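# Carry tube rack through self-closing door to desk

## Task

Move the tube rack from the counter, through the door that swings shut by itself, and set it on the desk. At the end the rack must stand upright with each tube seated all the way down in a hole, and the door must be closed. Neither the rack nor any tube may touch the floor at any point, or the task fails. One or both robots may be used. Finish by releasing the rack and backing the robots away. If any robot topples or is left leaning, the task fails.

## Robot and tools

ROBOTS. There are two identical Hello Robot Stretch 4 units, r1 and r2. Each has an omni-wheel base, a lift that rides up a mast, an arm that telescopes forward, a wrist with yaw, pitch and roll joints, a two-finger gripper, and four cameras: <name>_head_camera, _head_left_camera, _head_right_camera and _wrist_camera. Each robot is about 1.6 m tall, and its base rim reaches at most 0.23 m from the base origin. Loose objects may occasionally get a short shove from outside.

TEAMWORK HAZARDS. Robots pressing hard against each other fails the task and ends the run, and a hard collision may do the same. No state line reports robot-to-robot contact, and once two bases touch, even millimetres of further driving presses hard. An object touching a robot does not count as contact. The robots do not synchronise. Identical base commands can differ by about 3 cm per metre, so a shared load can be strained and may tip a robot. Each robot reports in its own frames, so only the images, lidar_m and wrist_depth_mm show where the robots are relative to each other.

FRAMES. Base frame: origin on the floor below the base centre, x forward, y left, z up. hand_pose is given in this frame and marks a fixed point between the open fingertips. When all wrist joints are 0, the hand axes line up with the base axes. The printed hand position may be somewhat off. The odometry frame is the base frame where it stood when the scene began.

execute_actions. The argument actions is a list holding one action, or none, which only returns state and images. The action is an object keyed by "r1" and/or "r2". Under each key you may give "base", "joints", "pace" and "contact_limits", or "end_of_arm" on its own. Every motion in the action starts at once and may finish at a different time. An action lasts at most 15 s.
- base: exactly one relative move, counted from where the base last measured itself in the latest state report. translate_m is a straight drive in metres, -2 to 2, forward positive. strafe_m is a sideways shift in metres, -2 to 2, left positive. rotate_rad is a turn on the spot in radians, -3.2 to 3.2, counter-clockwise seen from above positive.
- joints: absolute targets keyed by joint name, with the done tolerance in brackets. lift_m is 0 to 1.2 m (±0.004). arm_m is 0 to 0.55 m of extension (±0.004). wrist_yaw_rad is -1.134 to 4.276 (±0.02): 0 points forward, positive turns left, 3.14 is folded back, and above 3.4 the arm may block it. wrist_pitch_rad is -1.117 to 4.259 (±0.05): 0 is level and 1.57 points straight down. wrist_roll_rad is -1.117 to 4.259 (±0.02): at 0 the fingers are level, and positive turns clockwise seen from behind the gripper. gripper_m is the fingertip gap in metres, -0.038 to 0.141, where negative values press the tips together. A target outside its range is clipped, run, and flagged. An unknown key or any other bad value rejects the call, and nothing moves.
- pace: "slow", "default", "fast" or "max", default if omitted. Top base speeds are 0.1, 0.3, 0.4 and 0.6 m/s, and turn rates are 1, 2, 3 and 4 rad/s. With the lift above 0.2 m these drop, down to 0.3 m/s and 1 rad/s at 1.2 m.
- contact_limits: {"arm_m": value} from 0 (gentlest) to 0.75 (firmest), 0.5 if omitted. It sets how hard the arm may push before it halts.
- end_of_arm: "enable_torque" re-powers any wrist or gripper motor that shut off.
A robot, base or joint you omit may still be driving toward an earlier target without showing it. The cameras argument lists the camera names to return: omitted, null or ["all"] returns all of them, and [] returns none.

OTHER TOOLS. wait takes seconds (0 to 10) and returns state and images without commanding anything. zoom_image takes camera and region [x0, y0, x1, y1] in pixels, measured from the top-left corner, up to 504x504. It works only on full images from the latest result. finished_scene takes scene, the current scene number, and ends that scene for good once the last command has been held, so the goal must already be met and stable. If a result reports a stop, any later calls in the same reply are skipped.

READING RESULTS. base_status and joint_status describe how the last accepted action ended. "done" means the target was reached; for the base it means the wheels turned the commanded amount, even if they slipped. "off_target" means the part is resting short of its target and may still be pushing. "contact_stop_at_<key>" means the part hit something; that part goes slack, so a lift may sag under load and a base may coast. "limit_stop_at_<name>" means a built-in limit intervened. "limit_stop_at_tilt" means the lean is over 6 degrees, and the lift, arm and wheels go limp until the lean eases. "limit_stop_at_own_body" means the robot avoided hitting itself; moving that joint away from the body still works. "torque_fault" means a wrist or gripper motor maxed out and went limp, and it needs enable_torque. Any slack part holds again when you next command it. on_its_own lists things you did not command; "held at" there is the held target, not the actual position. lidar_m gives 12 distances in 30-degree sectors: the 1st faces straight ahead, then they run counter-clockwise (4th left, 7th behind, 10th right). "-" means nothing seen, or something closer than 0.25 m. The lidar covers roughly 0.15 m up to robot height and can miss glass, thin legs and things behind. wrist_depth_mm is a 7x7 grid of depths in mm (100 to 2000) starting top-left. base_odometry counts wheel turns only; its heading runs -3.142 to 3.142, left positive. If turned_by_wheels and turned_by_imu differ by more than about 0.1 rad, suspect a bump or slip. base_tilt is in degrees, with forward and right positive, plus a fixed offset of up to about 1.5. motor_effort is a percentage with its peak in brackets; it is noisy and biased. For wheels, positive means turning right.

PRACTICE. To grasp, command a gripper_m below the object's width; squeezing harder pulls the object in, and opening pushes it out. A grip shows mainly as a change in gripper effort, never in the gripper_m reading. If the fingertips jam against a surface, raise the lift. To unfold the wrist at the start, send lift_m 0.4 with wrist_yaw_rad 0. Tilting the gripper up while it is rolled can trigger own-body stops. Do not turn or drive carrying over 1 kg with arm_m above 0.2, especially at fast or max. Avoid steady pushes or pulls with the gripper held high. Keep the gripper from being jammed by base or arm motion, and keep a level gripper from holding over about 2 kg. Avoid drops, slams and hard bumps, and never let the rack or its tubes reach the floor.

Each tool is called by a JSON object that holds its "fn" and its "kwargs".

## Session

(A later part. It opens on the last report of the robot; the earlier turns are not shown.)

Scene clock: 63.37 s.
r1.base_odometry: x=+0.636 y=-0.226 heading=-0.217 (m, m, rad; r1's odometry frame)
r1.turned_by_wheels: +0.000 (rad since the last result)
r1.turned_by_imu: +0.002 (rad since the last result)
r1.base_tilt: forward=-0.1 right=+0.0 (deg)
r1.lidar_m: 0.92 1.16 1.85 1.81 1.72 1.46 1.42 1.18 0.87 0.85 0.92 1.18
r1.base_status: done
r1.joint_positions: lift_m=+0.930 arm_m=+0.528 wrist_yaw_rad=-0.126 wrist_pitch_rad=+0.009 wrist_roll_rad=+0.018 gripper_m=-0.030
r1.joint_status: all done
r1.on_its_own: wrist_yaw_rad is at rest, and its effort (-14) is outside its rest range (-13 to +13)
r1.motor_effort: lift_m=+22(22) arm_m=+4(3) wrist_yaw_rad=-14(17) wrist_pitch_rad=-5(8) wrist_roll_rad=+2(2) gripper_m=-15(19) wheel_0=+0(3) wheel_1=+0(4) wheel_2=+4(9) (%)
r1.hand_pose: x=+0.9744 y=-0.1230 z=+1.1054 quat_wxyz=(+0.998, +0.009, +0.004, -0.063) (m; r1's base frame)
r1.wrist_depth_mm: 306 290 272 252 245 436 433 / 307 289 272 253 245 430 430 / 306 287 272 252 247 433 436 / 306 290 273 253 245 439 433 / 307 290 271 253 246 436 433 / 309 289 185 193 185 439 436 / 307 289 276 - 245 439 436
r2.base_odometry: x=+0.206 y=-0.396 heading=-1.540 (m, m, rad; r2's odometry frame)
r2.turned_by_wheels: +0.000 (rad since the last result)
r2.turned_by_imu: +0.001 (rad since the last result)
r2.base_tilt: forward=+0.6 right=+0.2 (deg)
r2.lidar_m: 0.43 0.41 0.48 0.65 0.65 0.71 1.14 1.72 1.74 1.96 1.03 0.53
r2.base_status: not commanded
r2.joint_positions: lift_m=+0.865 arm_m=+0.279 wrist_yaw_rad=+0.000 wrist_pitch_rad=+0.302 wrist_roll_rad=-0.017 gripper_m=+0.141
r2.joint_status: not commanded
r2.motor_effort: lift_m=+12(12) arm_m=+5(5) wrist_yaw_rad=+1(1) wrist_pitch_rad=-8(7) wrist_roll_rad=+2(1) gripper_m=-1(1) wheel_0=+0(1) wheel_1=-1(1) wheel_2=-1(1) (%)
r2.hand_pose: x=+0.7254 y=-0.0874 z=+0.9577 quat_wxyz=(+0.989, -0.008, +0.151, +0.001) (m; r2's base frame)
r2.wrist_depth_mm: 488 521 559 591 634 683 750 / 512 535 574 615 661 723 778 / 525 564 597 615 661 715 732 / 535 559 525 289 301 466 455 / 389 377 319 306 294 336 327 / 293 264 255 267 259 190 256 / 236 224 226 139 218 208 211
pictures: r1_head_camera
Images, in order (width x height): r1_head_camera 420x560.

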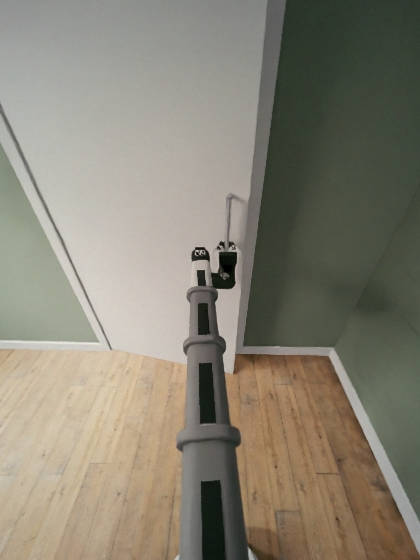

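{"fn": "execute_actions", "kwargs": {"actions": [{"r1":{"base":{"strafe_m":0.045},"joints":{"arm_m":0.454,"wrist_yaw_rad":-0.18},"pace":"slow"},"r2":{"base":{"strafe_m":0.014},"pace":"slow"}}], "cameras": []}}

{"fn": "execute_actions", "kwargs": {"actions": [{"r1":{"base":{"strafe_m":0.05},"joints":{"arm_m":0.384,"wrist_yaw_rad":-0.23},"pace":"slow"},"r2":{"joints":{"arm_m":0.35},"pace":"slow"}}], "cameras": ["r2_wrist_camera"]}}

Scene clock: 68.10 s.
r1.base_odometry: x=+0.646 y=-0.182 heading=-0.216 (m, m, rad; r1's odometry frame)
r1.turned_by_wheels: +0.000 (rad since the last result)
r1.turned_by_imu: +0.001 (rad since the last result)
r1.base_tilt: forward=-0.2 right=+0.0 (deg)
r1.lidar_m: 0.86 1.12 1.85 1.77 1.70 1.42 1.38 1.23 0.91 0.88 0.95 1.19
r1.base_status: done
r1.joint_positions: lift_m=+0.930 arm_m=+0.455 wrist_yaw_rad=-0.174 wrist_pitch_rad=+0.009 wrist_roll_rad=+0.018 gripper_m=-0.030
r1.joint_status: all done
r1.on_its_own: wrist_yaw_rad is at rest, and its effort (-16) is outside its rest range (-13 to +13)
r1.motor_effort: lift_m=+21(21) arm_m=-7(9) wrist_yaw_rad=-16(41) wrist_pitch_rad=-6(4) wrist_roll_rad=+2(0) gripper_m=-16(18) wheel_0=+0(6) wheel_1=+2(8) wheel_2=+3(11) (%)
r1.hand_pose: x=+0.8951 y=-0.1361 z=+1.1055 quat_wxyz=(+0.996, +0.009, +0.004, -0.087) (m; r1's base frame)
r1.wrist_depth_mm: 319 298 277 253 244 525 530 / 322 297 276 253 243 530 530 / 319 297 276 252 245 530 535 / 322 297 276 253 244 530 530 / 322 298 277 217 244 530 535 / 324 297 185 191 182 535 539 / 320 298 281 - 242 535 535
r2.base_odometry: x=+0.220 y=-0.396 heading=-1.540 (m, m, rad; r2's odometry frame)
r2.turned_by_wheels: +0.000 (rad since the last result)
r2.turned_by_imu: +0.001 (rad since the last result)
r2.base_tilt: forward=+0.5 right=+0.2 (deg)
r2.lidar_m: 0.42 0.42 0.49 0.63 0.64 0.70 1.14 1.69 1.72 1.95 1.00 0.53
r2.base_status: done
r2.joint_positions: lift_m=+0.865 arm_m=+0.279 wrist_yaw_rad=+0.000 wrist_pitch_rad=+0.302 wrist_roll_rad=-0.017 gripper_m=+0.141
r2.joint_status: not commanded
r2.motor_effort: lift_m=+12(12) arm_m=+5(5) wrist_yaw_rad=+1(1) wrist_pitch_rad=-7(7) wrist_roll_rad=-1(3) gripper_m=+1(0) wheel_0=-1(4) wheel_1=+1(3) wheel_2=-1(2) (%)
r2.hand_pose: x=+0.7254 y=-0.0874 z=+0.9577 quat_wxyz=(+0.989, -0.008, +0.151, +0.001) (m; r2's base frame)
r2.wrist_depth_mm: 488 517 544 585 627 683 732 / 504 539 569 615 654 715 778 / 521 559 591 627 283 732 732 / 530 559 530 297 257 469 455 / 389 379 325 309 263 336 327 / 293 263 255 270 259 191 256 / 236 223 226 139 218 208 211
pictures: none
No camera images: the call's "cameras" was empty. Leave "cameras" out to get every camera's image.

Scene clock: 70.07 s.
r1.base_odometry: x=+0.657 y=-0.134 heading=-0.216 (m, m, rad; r1's odometry frame)
r1.turned_by_wheels: +0.000 (rad since the last result)
r1.turned_by_imu: +0.000 (rad since the last result)
r1.base_tilt: forward=-0.2 right=+0.0 (deg)
r1.lidar_m: 0.79 1.09 1.85 1.72 1.63 1.44 1.39 1.31 0.96 0.93 1.01 0.83
r1.base_status: done
r1.joint_positions: lift_m=+0.930 arm_m=+0.385 wrist_yaw_rad=-0.224 wrist_pitch_rad=+0.009 wrist_roll_rad=+0.018 gripper_m=-0.030
r1.joint_status: all done
r1.on_its_own: wrist_yaw_rad is at rest, and its effort (-20) is outside its rest range (-13 to +13)
r1.motor_effort: lift_m=+21(21) arm_m=-7(12) wrist_yaw_rad=-20(52) wrist_pitch_rad=-8(6) wrist_roll_rad=+0(3) gripper_m=-14(19) wheel_0=-1(5) wheel_1=+1(8) wheel_2=+4(13) (%)
r1.hand_pose: x=+0.8181 y=-0.1492 z=+1.1054 quat_wxyz=(+0.994, +0.009, +0.004, -0.112) (m; r1's base frame)
r1.wrist_depth_mm: 332 306 279 251 240 627 634 / 334 304 279 250 240 627 634 / 332 303 279 250 240 627 627 / 334 306 279 251 241 621 627 / 336 306 278 220 240 627 640 / 336 307 184 191 185 627 640 / 334 307 285 - 238 627 647
r2.base_odometry: x=+0.220 y=-0.396 heading=-1.540 (m, m, rad; r2's odometry frame)
r2.turned_by_wheels: +0.000 (rad since the last result)
r2.turned_by_imu: +0.000 (rad since the last result)
r2.base_tilt: forward=+0.5 right=+0.2 (deg)
r2.lidar_m: 0.43 0.40 0.48 0.62 0.63 0.72 1.12 1.67 1.63 1.96 1.04 0.52
r2.base_status: not commanded
r2.joint_positions: lift_m=+0.865 arm_m=+0.349 wrist_yaw_rad=+0.000 wrist_pitch_rad=+0.302 wrist_roll_rad=-0.017 gripper_m=+0.141
r2.joint_status: all done
r2.motor_effort: lift_m=+12(13) arm_m=+5(9) wrist_yaw_rad=+1(2) wrist_pitch_rad=-7(8) wrist_roll_rad=-1(0) gripper_m=-1(2) wheel_0=-1(1) wheel_1=+1(1) wheel_2=+0(1) (%)
r2.hand_pose: x=+0.7954 y=-0.0874 z=+0.9577 quat_wxyz=(+0.989, -0.008, +0.151, +0.001) (m; r2's base frame)
r2.wrist_depth_mm: 433 459 488 521 564 603 654 / 445 477 508 544 591 640 691 / 466 496 525 564 227 654 707 / 480 504 530 462 232 466 455 / 389 377 224 243 204 315 327 / 293 263 196 216 196 187 256 / 234 223 219 145 212 208 211
pictures: r2_wrist_camera
Images, in order (width x height): r2_wrist_camera 616x392.

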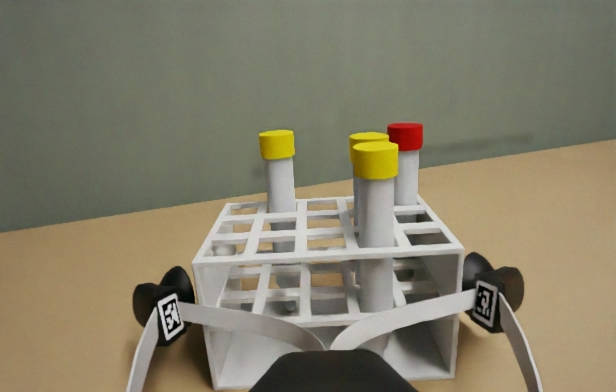

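{"fn": "execute_actions", "kwargs": {"actions": [{"r1":{"base":{"strafe_m":0.06},"joints":{"arm_m":0.317,"wrist_yaw_rad":-0.28},"pace":"slow"},"r2":{"joints":{"arm_m":0.372,"lift_m":0.858},"pace":"slow"}}], "cameras": ["r2_wrist_camera"]}}

{"fn": "execute_actions", "kwargs": {"actions": [{"r1":{"base":{"strafe_m":0.064},"joints":{"arm_m":0.255,"wrist_yaw_rad":-0.33},"pace":"slow"},"r2":{"joints":{"gripper_m":0.07},"pace":"slow"}}], "cameras": ["r2_wrist_camera","r2_head_camera"]}}

Scene clock: 74.53 s.
r1.base_odometry: x=+0.670 y=-0.075 heading=-0.216 (m, m, rad; r1's odometry frame)
r1.turned_by_wheels: +0.000 (rad since the last result)
r1.turned_by_imu: +0.001 (rad since the last result)
r1.base_tilt: forward=-0.1 right=+0.0 (deg)
r1.lidar_m: 0.69 1.08 1.88 1.71 1.59 1.43 1.38 1.40 1.02 1.00 1.08 0.74
r1.base_status: done
r1.joint_positions: lift_m=+0.930 arm_m=+0.318 wrist_yaw_rad=-0.275 wrist_pitch_rad=+0.010 wrist_roll_rad=+0.018 gripper_m=-0.030
r1.joint_status: all done
r1.on_its_own: wrist_yaw_rad is at rest, and its effort (-15) is outside its rest range (-13 to +13)
r1.motor_effort: lift_m=+21(22) arm_m=-8(12) wrist_yaw_rad=-15(57) wrist_pitch_rad=-6(6) wrist_roll_rad=+1(2) gripper_m=-15(18) wheel_0=-2(5) wheel_1=+1(10) wheel_2=+3(13) (%)
r1.hand_pose: x=+0.7431 y=-0.1625 z=+1.1053 quat_wxyz=(+0.991, +0.010, +0.004, -0.137) (m; r1's base frame)
r1.wrist_depth_mm: 349 315 283 251 238 741 759 / 353 315 283 249 239 732 750 / 349 314 282 250 239 732 759 / 351 312 285 250 239 741 750 / 349 314 283 250 237 732 750 / 347 314 185 192 185 732 759 / 349 315 286 - 236 732 768
r2.base_odometry: x=+0.220 y=-0.396 heading=-1.540 (m, m, rad; r2's odometry frame)
r2.turned_by_wheels: +0.000 (rad since the last result)
r2.turned_by_imu: +0.001 (rad since the last result)
r2.base_tilt: forward=+0.5 right=+0.2 (deg)
r2.lidar_m: 0.43 0.40 0.44 0.64 0.64 0.71 1.14 1.57 1.59 1.96 0.99 0.53
r2.base_status: not commanded
r2.joint_positions: lift_m=+0.858 arm_m=+0.371 wrist_yaw_rad=+0.000 wrist_pitch_rad=+0.302 wrist_roll_rad=-0.017 gripper_m=+0.141
r2.joint_status: all done
r2.motor_effort: lift_m=+12(10) arm_m=+5(5) wrist_yaw_rad=+2(1) wrist_pitch_rad=-7(8) wrist_roll_rad=+1(1) gripper_m=+1(1) wheel_0=-1(1) wheel_1=+1(1) wheel_2=-1(1) (%)
r2.hand_pose: x=+0.8174 y=-0.0874 z=+0.9507 quat_wxyz=(+0.989, -0.008, +0.151, +0.001) (m; r2's base frame)
r2.wrist_depth_mm: 415 445 469 504 535 580 627 / 430 455 484 521 564 609 661 / 445 477 504 544 222 634 676 / 462 484 508 236 202 449 430 / 373 362 218 243 215 300 310 / 279 251 197 214 196 187 245 / 224 213 211 145 205 198 200
pictures: r2_wrist_camera
Images, in order (width x height): r2_wrist_camera 616x392.

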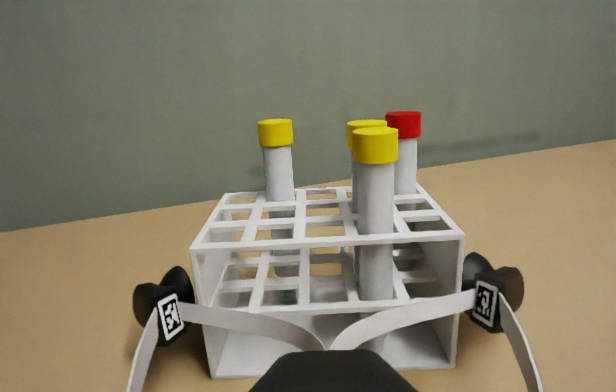

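Scene clock: 78.07 s.
r1.base_odometry: x=+0.683 y=-0.012 heading=-0.215 (m, m, rad; r1's odometry frame)
r1.turned_by_wheels: +0.000 (rad since the last result)
r1.turned_by_imu: +0.001 (rad since the last result)
r1.base_tilt: forward=-0.2 right=+0.0 (deg)
r1.lidar_m: 0.63 1.11 1.88 1.60 1.51 1.44 1.39 1.47 1.08 1.05 1.15 0.67
r1.base_status: done
r1.joint_positions: lift_m=+0.930 arm_m=+0.256 wrist_yaw_rad=-0.323 wrist_pitch_rad=+0.010 wrist_roll_rad=+0.018 gripper_m=-0.030
r1.joint_status: all done
r1.on_its_own: wrist_yaw_rad is at rest, and its effort (-20) is outside its rest range (-13 to +13)
r1.motor_effort: lift_m=+21(21) arm_m=-8(12) wrist_yaw_rad=-20(56) wrist_pitch_rad=-9(9) wrist_roll_rad=+1(1) gripper_m=-16(19) wheel_0=+1(4) wheel_1=+1(7) wheel_2=+4(13) (%)
r1.hand_pose: x=+0.6730 y=-0.1745 z=+1.1052 quat_wxyz=(+0.987, +0.010, +0.003, -0.161) (m; r1's base frame)
r1.wrist_depth_mm: 368 325 287 248 236 831 866 / 373 327 287 249 237 831 866 / 373 324 289 250 236 831 878 / 370 325 289 249 236 820 878 / 373 324 287 250 236 842 878 / 373 327 185 191 184 831 891 / 368 329 294 - 234 842 904
r2.base_odometry: x=+0.220 y=-0.396 heading=-1.540 (m, m, rad; r2's odometry frame)
r2.turned_by_wheels: +0.000 (rad since the last result)
r2.turned_by_imu: +0.001 (rad since the last result)
r2.base_tilt: forward=+0.5 right=+0.2 (deg)
r2.lidar_m: 0.43 0.39 0.47 0.64 0.61 0.72 1.15 1.55 1.54 1.93 1.02 0.54
r2.base_status: not commanded
r2.joint_positions: lift_m=+0.858 arm_m=+0.371 wrist_yaw_rad=+0.000 wrist_pitch_rad=+0.303 wrist_roll_rad=-0.017 gripper_m=+0.071
r2.joint_status: all done
r2.motor_effort: lift_m=+12(12) arm_m=+5(5) wrist_yaw_rad=+1(1) wrist_pitch_rad=-8(9) wrist_roll_rad=+0(2) gripper_m=-23(24) wheel_0=-1(1) wheel_1=+1(1) wheel_2=+0(1) (%)
r2.hand_pose: x=+0.8174 y=-0.0874 z=+0.9506 quat_wxyz=(+0.989, -0.008, +0.151, +0.001) (m; r2's base frame)
r2.wrist_depth_mm: 415 439 469 496 539 580 627 / 430 462 492 525 554 609 668 / 445 477 504 544 183 634 676 / 466 480 469 223 174 445 430 / 368 357 190 229 180 287 310 / 277 260 202 204 196 174 245 / 224 204 191 211 189 196 193
pictures: r2_head_camera, r2_wrist_camera
Images, in order (width x height): r2_head_camera 420x560, r2_wrist_camera 616x392.

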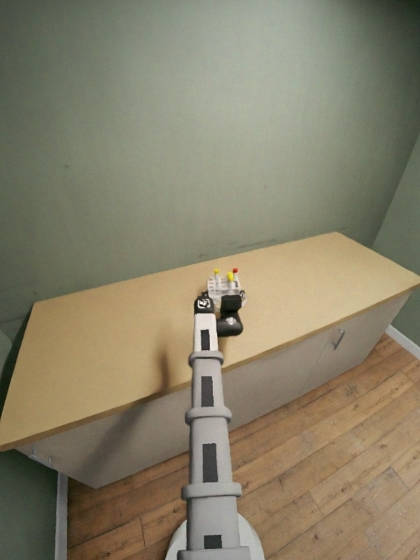

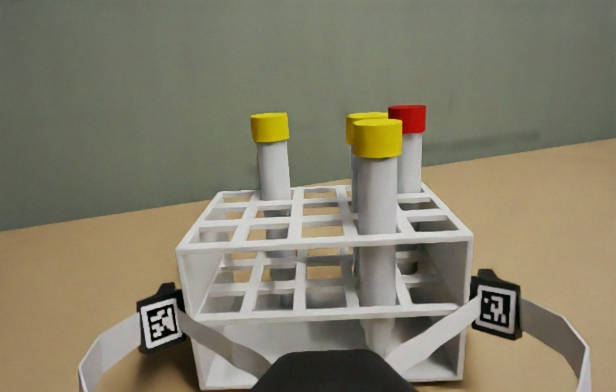

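The grip is firm, so r2 lifts the rack while r1 keeps opening the door.

{"fn": "execute_actions", "kwargs": {"actions": [{"r1":{"base":{"strafe_m":0.071},"joints":{"arm_m":0.199,"wrist_yaw_rad":-0.38},"pace":"slow"},"r2":{"joints":{"lift_m":0.92},"pace":"slow"}}], "cameras": ["r2_wrist_camera"]}}

{"fn": "execute_actions", "kwargs": {"actions": [{"r1":{"base":{"strafe_m":0.077},"joints":{"arm_m":0.151,"wrist_yaw_rad":-0.43},"pace":"slow"},"r2":{"joints":{"arm_m":0.2},"pace":"slow"}}], "cameras": []}}

{"fn": "execute_actions", "kwargs": {"actions": [{"r1":{"base":{"strafe_m":0.08},"joints":{"arm_m":0.109,"wrist_yaw_rad":-0.48},"pace":"slow"},"r2":{"joints":{"arm_m":0.03},"pace":"slow"}}], "cameras": ["r2_wrist_camera","r1_wrist_camera","r1_head_left_camera"]}}

Scene clock: 83.17 s.
r1.base_odometry: x=+0.699 y=+0.057 heading=-0.215 (m, m, rad; r1's odometry frame)
r1.turned_by_wheels: +0.000 (rad since the last result)
r1.turned_by_imu: +0.001 (rad since the last result)
r1.base_tilt: forward=-0.2 right=+0.0 (deg)
r1.lidar_m: 0.68 1.10 1.88 1.62 1.46 1.41 1.38 1.51 1.16 1.13 1.26 0.55
r1.base_status: done
r1.joint_positions: lift_m=+0.930 arm_m=+0.200 wrist_yaw_rad=-0.373 wrist_pitch_rad=+0.011 wrist_roll_rad=+0.018 gripper_m=-0.030
r1.joint_status: all done
r1.on_its_own: wrist_yaw_rad is at rest, and its effort (-22) is outside its rest range (-13 to +13)
r1.motor_effort: lift_m=+21(21) arm_m=-8(13) wrist_yaw_rad=-22(62) wrist_pitch_rad=-10(6) wrist_roll_rad=+1(2) gripper_m=-16(19) wheel_0=-2(2) wheel_1=+1(6) wheel_2=+4(12) (%)
r1.hand_pose: x=+0.6079 y=-0.1866 z=+1.1050 quat_wxyz=(+0.983, +0.010, +0.003, -0.186) (m; r1's base frame)
r1.wrist_depth_mm: 392 340 294 248 234 960 1008 / 394 338 294 248 235 931 1025 / 394 334 293 249 236 960 1025 / 394 338 291 253 234 960 1025 / 392 338 291 220 235 946 1008 / 394 340 185 189 183 960 1025 / 392 340 298 - 232 597 1042
r2.base_odometry: x=+0.220 y=-0.396 heading=-1.540 (m, m, rad; r2's odometry frame)
r2.turned_by_wheels: +0.000 (rad since the last result)
r2.turned_by_imu: +0.001 (rad since the last result)
r2.base_tilt: forward=+0.5 right=+0.2 (deg)
r2.lidar_m: 0.43 0.42 0.47 0.63 0.62 0.70 1.15 1.49 1.45 1.96 1.02 0.55
r2.base_status: not commanded
r2.joint_positions: lift_m=+0.920 arm_m=+0.371 wrist_yaw_rad=+0.000 wrist_pitch_rad=+0.303 wrist_roll_rad=-0.017 gripper_m=+0.071
r2.joint_status: all done
r2.motor_effort: lift_m=+23(24) arm_m=+5(5) wrist_yaw_rad=+1(1) wrist_pitch_rad=-9(9) wrist_roll_rad=+1(1) gripper_m=-22(24) wheel_0=-1(1) wheel_1=+1(1) wheel_2=-1(0) (%)
r2.hand_pose: x=+0.8174 y=-0.0874 z=+1.0117 quat_wxyz=(+0.989, -0.008, +0.151, +0.001) (m; r2's base frame)
r2.wrist_depth_mm: 418 442 469 500 535 580 634 / 430 459 492 525 564 615 661 / 442 477 504 549 182 640 699 / 466 492 517 222 175 621 603 / 480 500 190 229 180 402 436 / 389 366 202 204 197 174 340 / 312 285 189 210 188 274 270
pictures: r2_wrist_camera
Images, in order (width x height): r2_wrist_camera 616x392.

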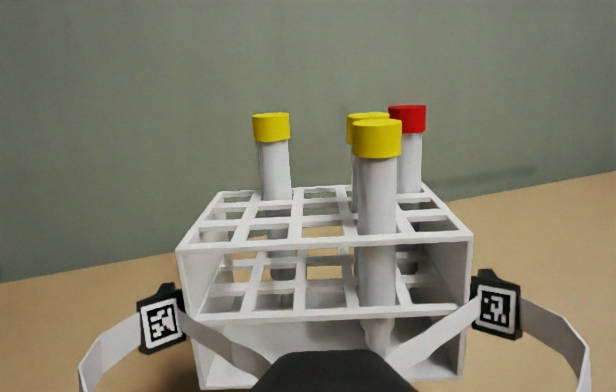

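Scene clock: 86.17 s.
r1.base_odometry: x=+0.715 y=+0.132 heading=-0.215 (m, m, rad; r1's odometry frame)
r1.turned_by_wheels: +0.000 (rad since the last result)
r1.turned_by_imu: +0.001 (rad since the last result)
r1.base_tilt: forward=-0.2 right=+0.0 (deg)
r1.lidar_m: 0.63 1.20 1.88 1.79 1.39 1.41 1.37 1.49 1.25 1.20 1.35 0.54
r1.base_status: done
r1.joint_positions: lift_m=+0.930 arm_m=+0.152 wrist_yaw_rad=-0.425 wrist_pitch_rad=+0.011 wrist_roll_rad=+0.018 gripper_m=-0.030
r1.joint_status: all done
r1.on_its_own: wrist_yaw_rad is at rest, and its effort (-15) is outside its rest range (-13 to +13)
r1.motor_effort: lift_m=+21(22) arm_m=-7(12) wrist_yaw_rad=-15(64) wrist_pitch_rad=-10(9) wrist_roll_rad=+0(2) gripper_m=-16(18) wheel_0=-3(4) wheel_1=-1(10) wheel_2=+4(14) (%)
r1.hand_pose: x=+0.5498 y=-0.1987 z=+1.1048 quat_wxyz=(+0.977, +0.010, +0.004, -0.211) (m; r1's base frame)
r1.wrist_depth_mm: 415 353 301 248 232 1078 1138 / 421 351 298 248 233 1060 1138 / 418 347 297 249 233 1078 1160 / 418 347 297 252 234 1078 1160 / 418 349 300 220 232 1060 1160 / 421 349 185 189 182 1060 1160 / 418 349 306 - 229 647 1160
r2.base_odometry: x=+0.220 y=-0.396 heading=-1.540 (m, m, rad; r2's odometry frame)
r2.turned_by_wheels: +0.000 (rad since the last result)
r2.turned_by_imu: +0.001 (rad since the last result)
r2.base_tilt: forward=+0.5 right=+0.2 (deg)
r2.lidar_m: 0.42 0.41 0.46 0.63 0.62 0.72 1.16 1.42 1.37 1.93 1.01 0.51
r2.base_status: not commanded
r2.joint_positions: lift_m=+0.920 arm_m=+0.201 wrist_yaw_rad=+0.000 wrist_pitch_rad=+0.303 wrist_roll_rad=-0.017 gripper_m=+0.071
r2.joint_status: all done
r2.motor_effort: lift_m=+23(23) arm_m=-5(4) wrist_yaw_rad=+1(1) wrist_pitch_rad=-9(9) wrist_roll_rad=+2(0) gripper_m=-23(23) wheel_0=-1(1) wheel_1=+1(1) wheel_2=-1(0) (%)
r2.hand_pose: x=+0.6471 y=-0.0874 z=+1.0117 quat_wxyz=(+0.989, -0.008, +0.151, +0.001) (m; r2's base frame)
r2.wrist_depth_mm: 549 580 621 654 707 768 842 / 564 603 640 683 732 809 878 / 585 621 661 715 182 831 891 / 609 647 661 223 174 621 603 / 525 504 190 229 180 404 436 / 392 368 202 204 197 174 345 / 315 287 190 209 189 274 271
pictures: none
No camera images: the call's "cameras" was empty. Leave "cameras" out to get every camera's image.

Scene clock: 89.17 s.
r1.base_odometry: x=+0.732 y=+0.210 heading=-0.215 (m, m, rad; r1's odometry frame)
r1.turned_by_wheels: +0.000 (rad since the last result)
r1.turned_by_imu: +0.002 (rad since the last result)
r1.base_tilt: forward=-0.2 right=-0.1 (deg)
r1.lidar_m: 0.62 1.29 1.80 1.62 1.34 1.41 1.38 1.47 1.33 1.27 1.40 0.49
r1.base_status: done
r1.joint_positions: lift_m=+0.930 arm_m=+0.110 wrist_yaw_rad=-0.475 wrist_pitch_rad=+0.012 wrist_roll_rad=+0.018 gripper_m=-0.030
r1.joint_status: all done
r1.on_its_own: wrist_yaw_rad is at rest, and its effort (-17) is outside its rest range (-13 to +13)
r1.motor_effort: lift_m=+21(21) arm_m=-7(14) wrist_yaw_rad=-17(72) wrist_pitch_rad=-12(13) wrist_roll_rad=+1(2) gripper_m=-14(20) wheel_0=+0(5) wheel_1=+0(9) wheel_2=+3(14) (%)
r1.hand_pose: x=+0.4977 y=-0.2096 z=+1.1047 quat_wxyz=(+0.972, +0.010, +0.004, -0.235) (m; r1's base frame)
r1.wrist_depth_mm: 449 370 306 248 229 1182 1281 / 452 364 306 248 230 237 1281 / 449 364 306 248 230 236 1281 / 452 364 303 249 231 1182 1281 / 445 366 303 220 230 1205 1281 / 449 366 185 187 183 1205 1255 / 445 370 310 - 226 707 1281
r2.base_odometry: x=+0.220 y=-0.396 heading=-1.540 (m, m, rad; r2's odometry frame)
r2.turned_by_wheels: +0.000 (rad since the last result)
r2.turned_by_imu: +0.001 (rad since the last result)
r2.base_tilt: forward=+0.5 right=+0.2 (deg)
r2.lidar_m: 0.42 0.42 0.44 0.62 0.62 0.71 1.14 1.36 1.29 1.96 1.00 0.50
r2.base_status: not commanded
r2.joint_positions: lift_m=+0.920 arm_m=+0.031 wrist_yaw_rad=+0.000 wrist_pitch_rad=+0.303 wrist_roll_rad=-0.017 gripper_m=+0.071
r2.joint_status: all done
r2.motor_effort: lift_m=+23(23) arm_m=-5(3) wrist_yaw_rad=+1(0) wrist_pitch_rad=-8(9) wrist_roll_rad=+0(1) gripper_m=-24(25) wheel_0=-1(1) wheel_1=+1(1) wheel_2=-1(0) (%)
r2.hand_pose: x=+0.4771 y=-0.0874 z=+1.0117 quat_wxyz=(+0.989, -0.008, +0.151, +0.001) (m; r2's base frame)
r2.wrist_depth_mm: 676 715 768 809 904 946 1008 / 707 741 798 854 917 1008 1078 / 723 768 820 878 182 1008 991 / 741 750 668 223 175 634 609 / 525 504 190 229 179 407 439 / 397 370 201 203 197 175 345 / 317 287 190 209 189 314 377
pictures: r1_head_left_camera, r1_wrist_camera, r2_wrist_camera
Images, in order (width x height): r1_head_left_camera 420x672, r1_wrist_camera 616x392, r2_wrist_camera 616x392.

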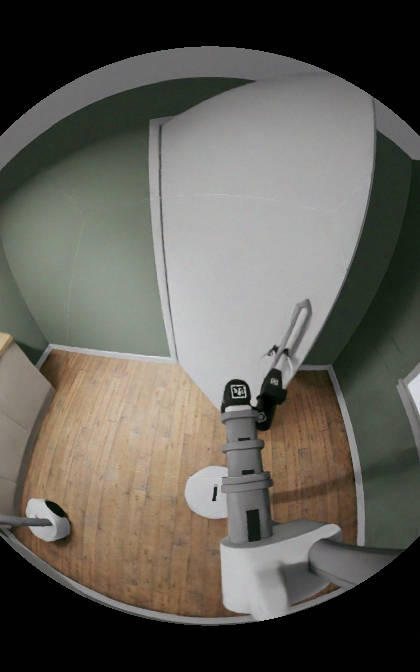

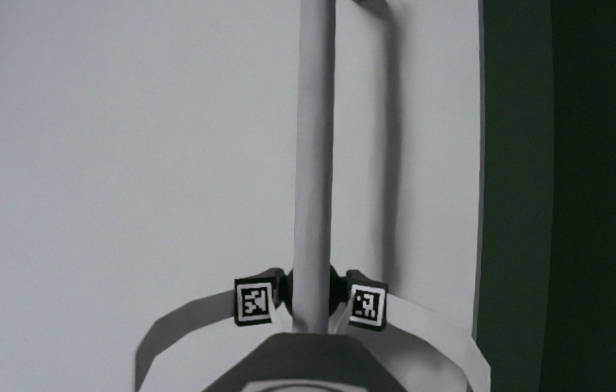

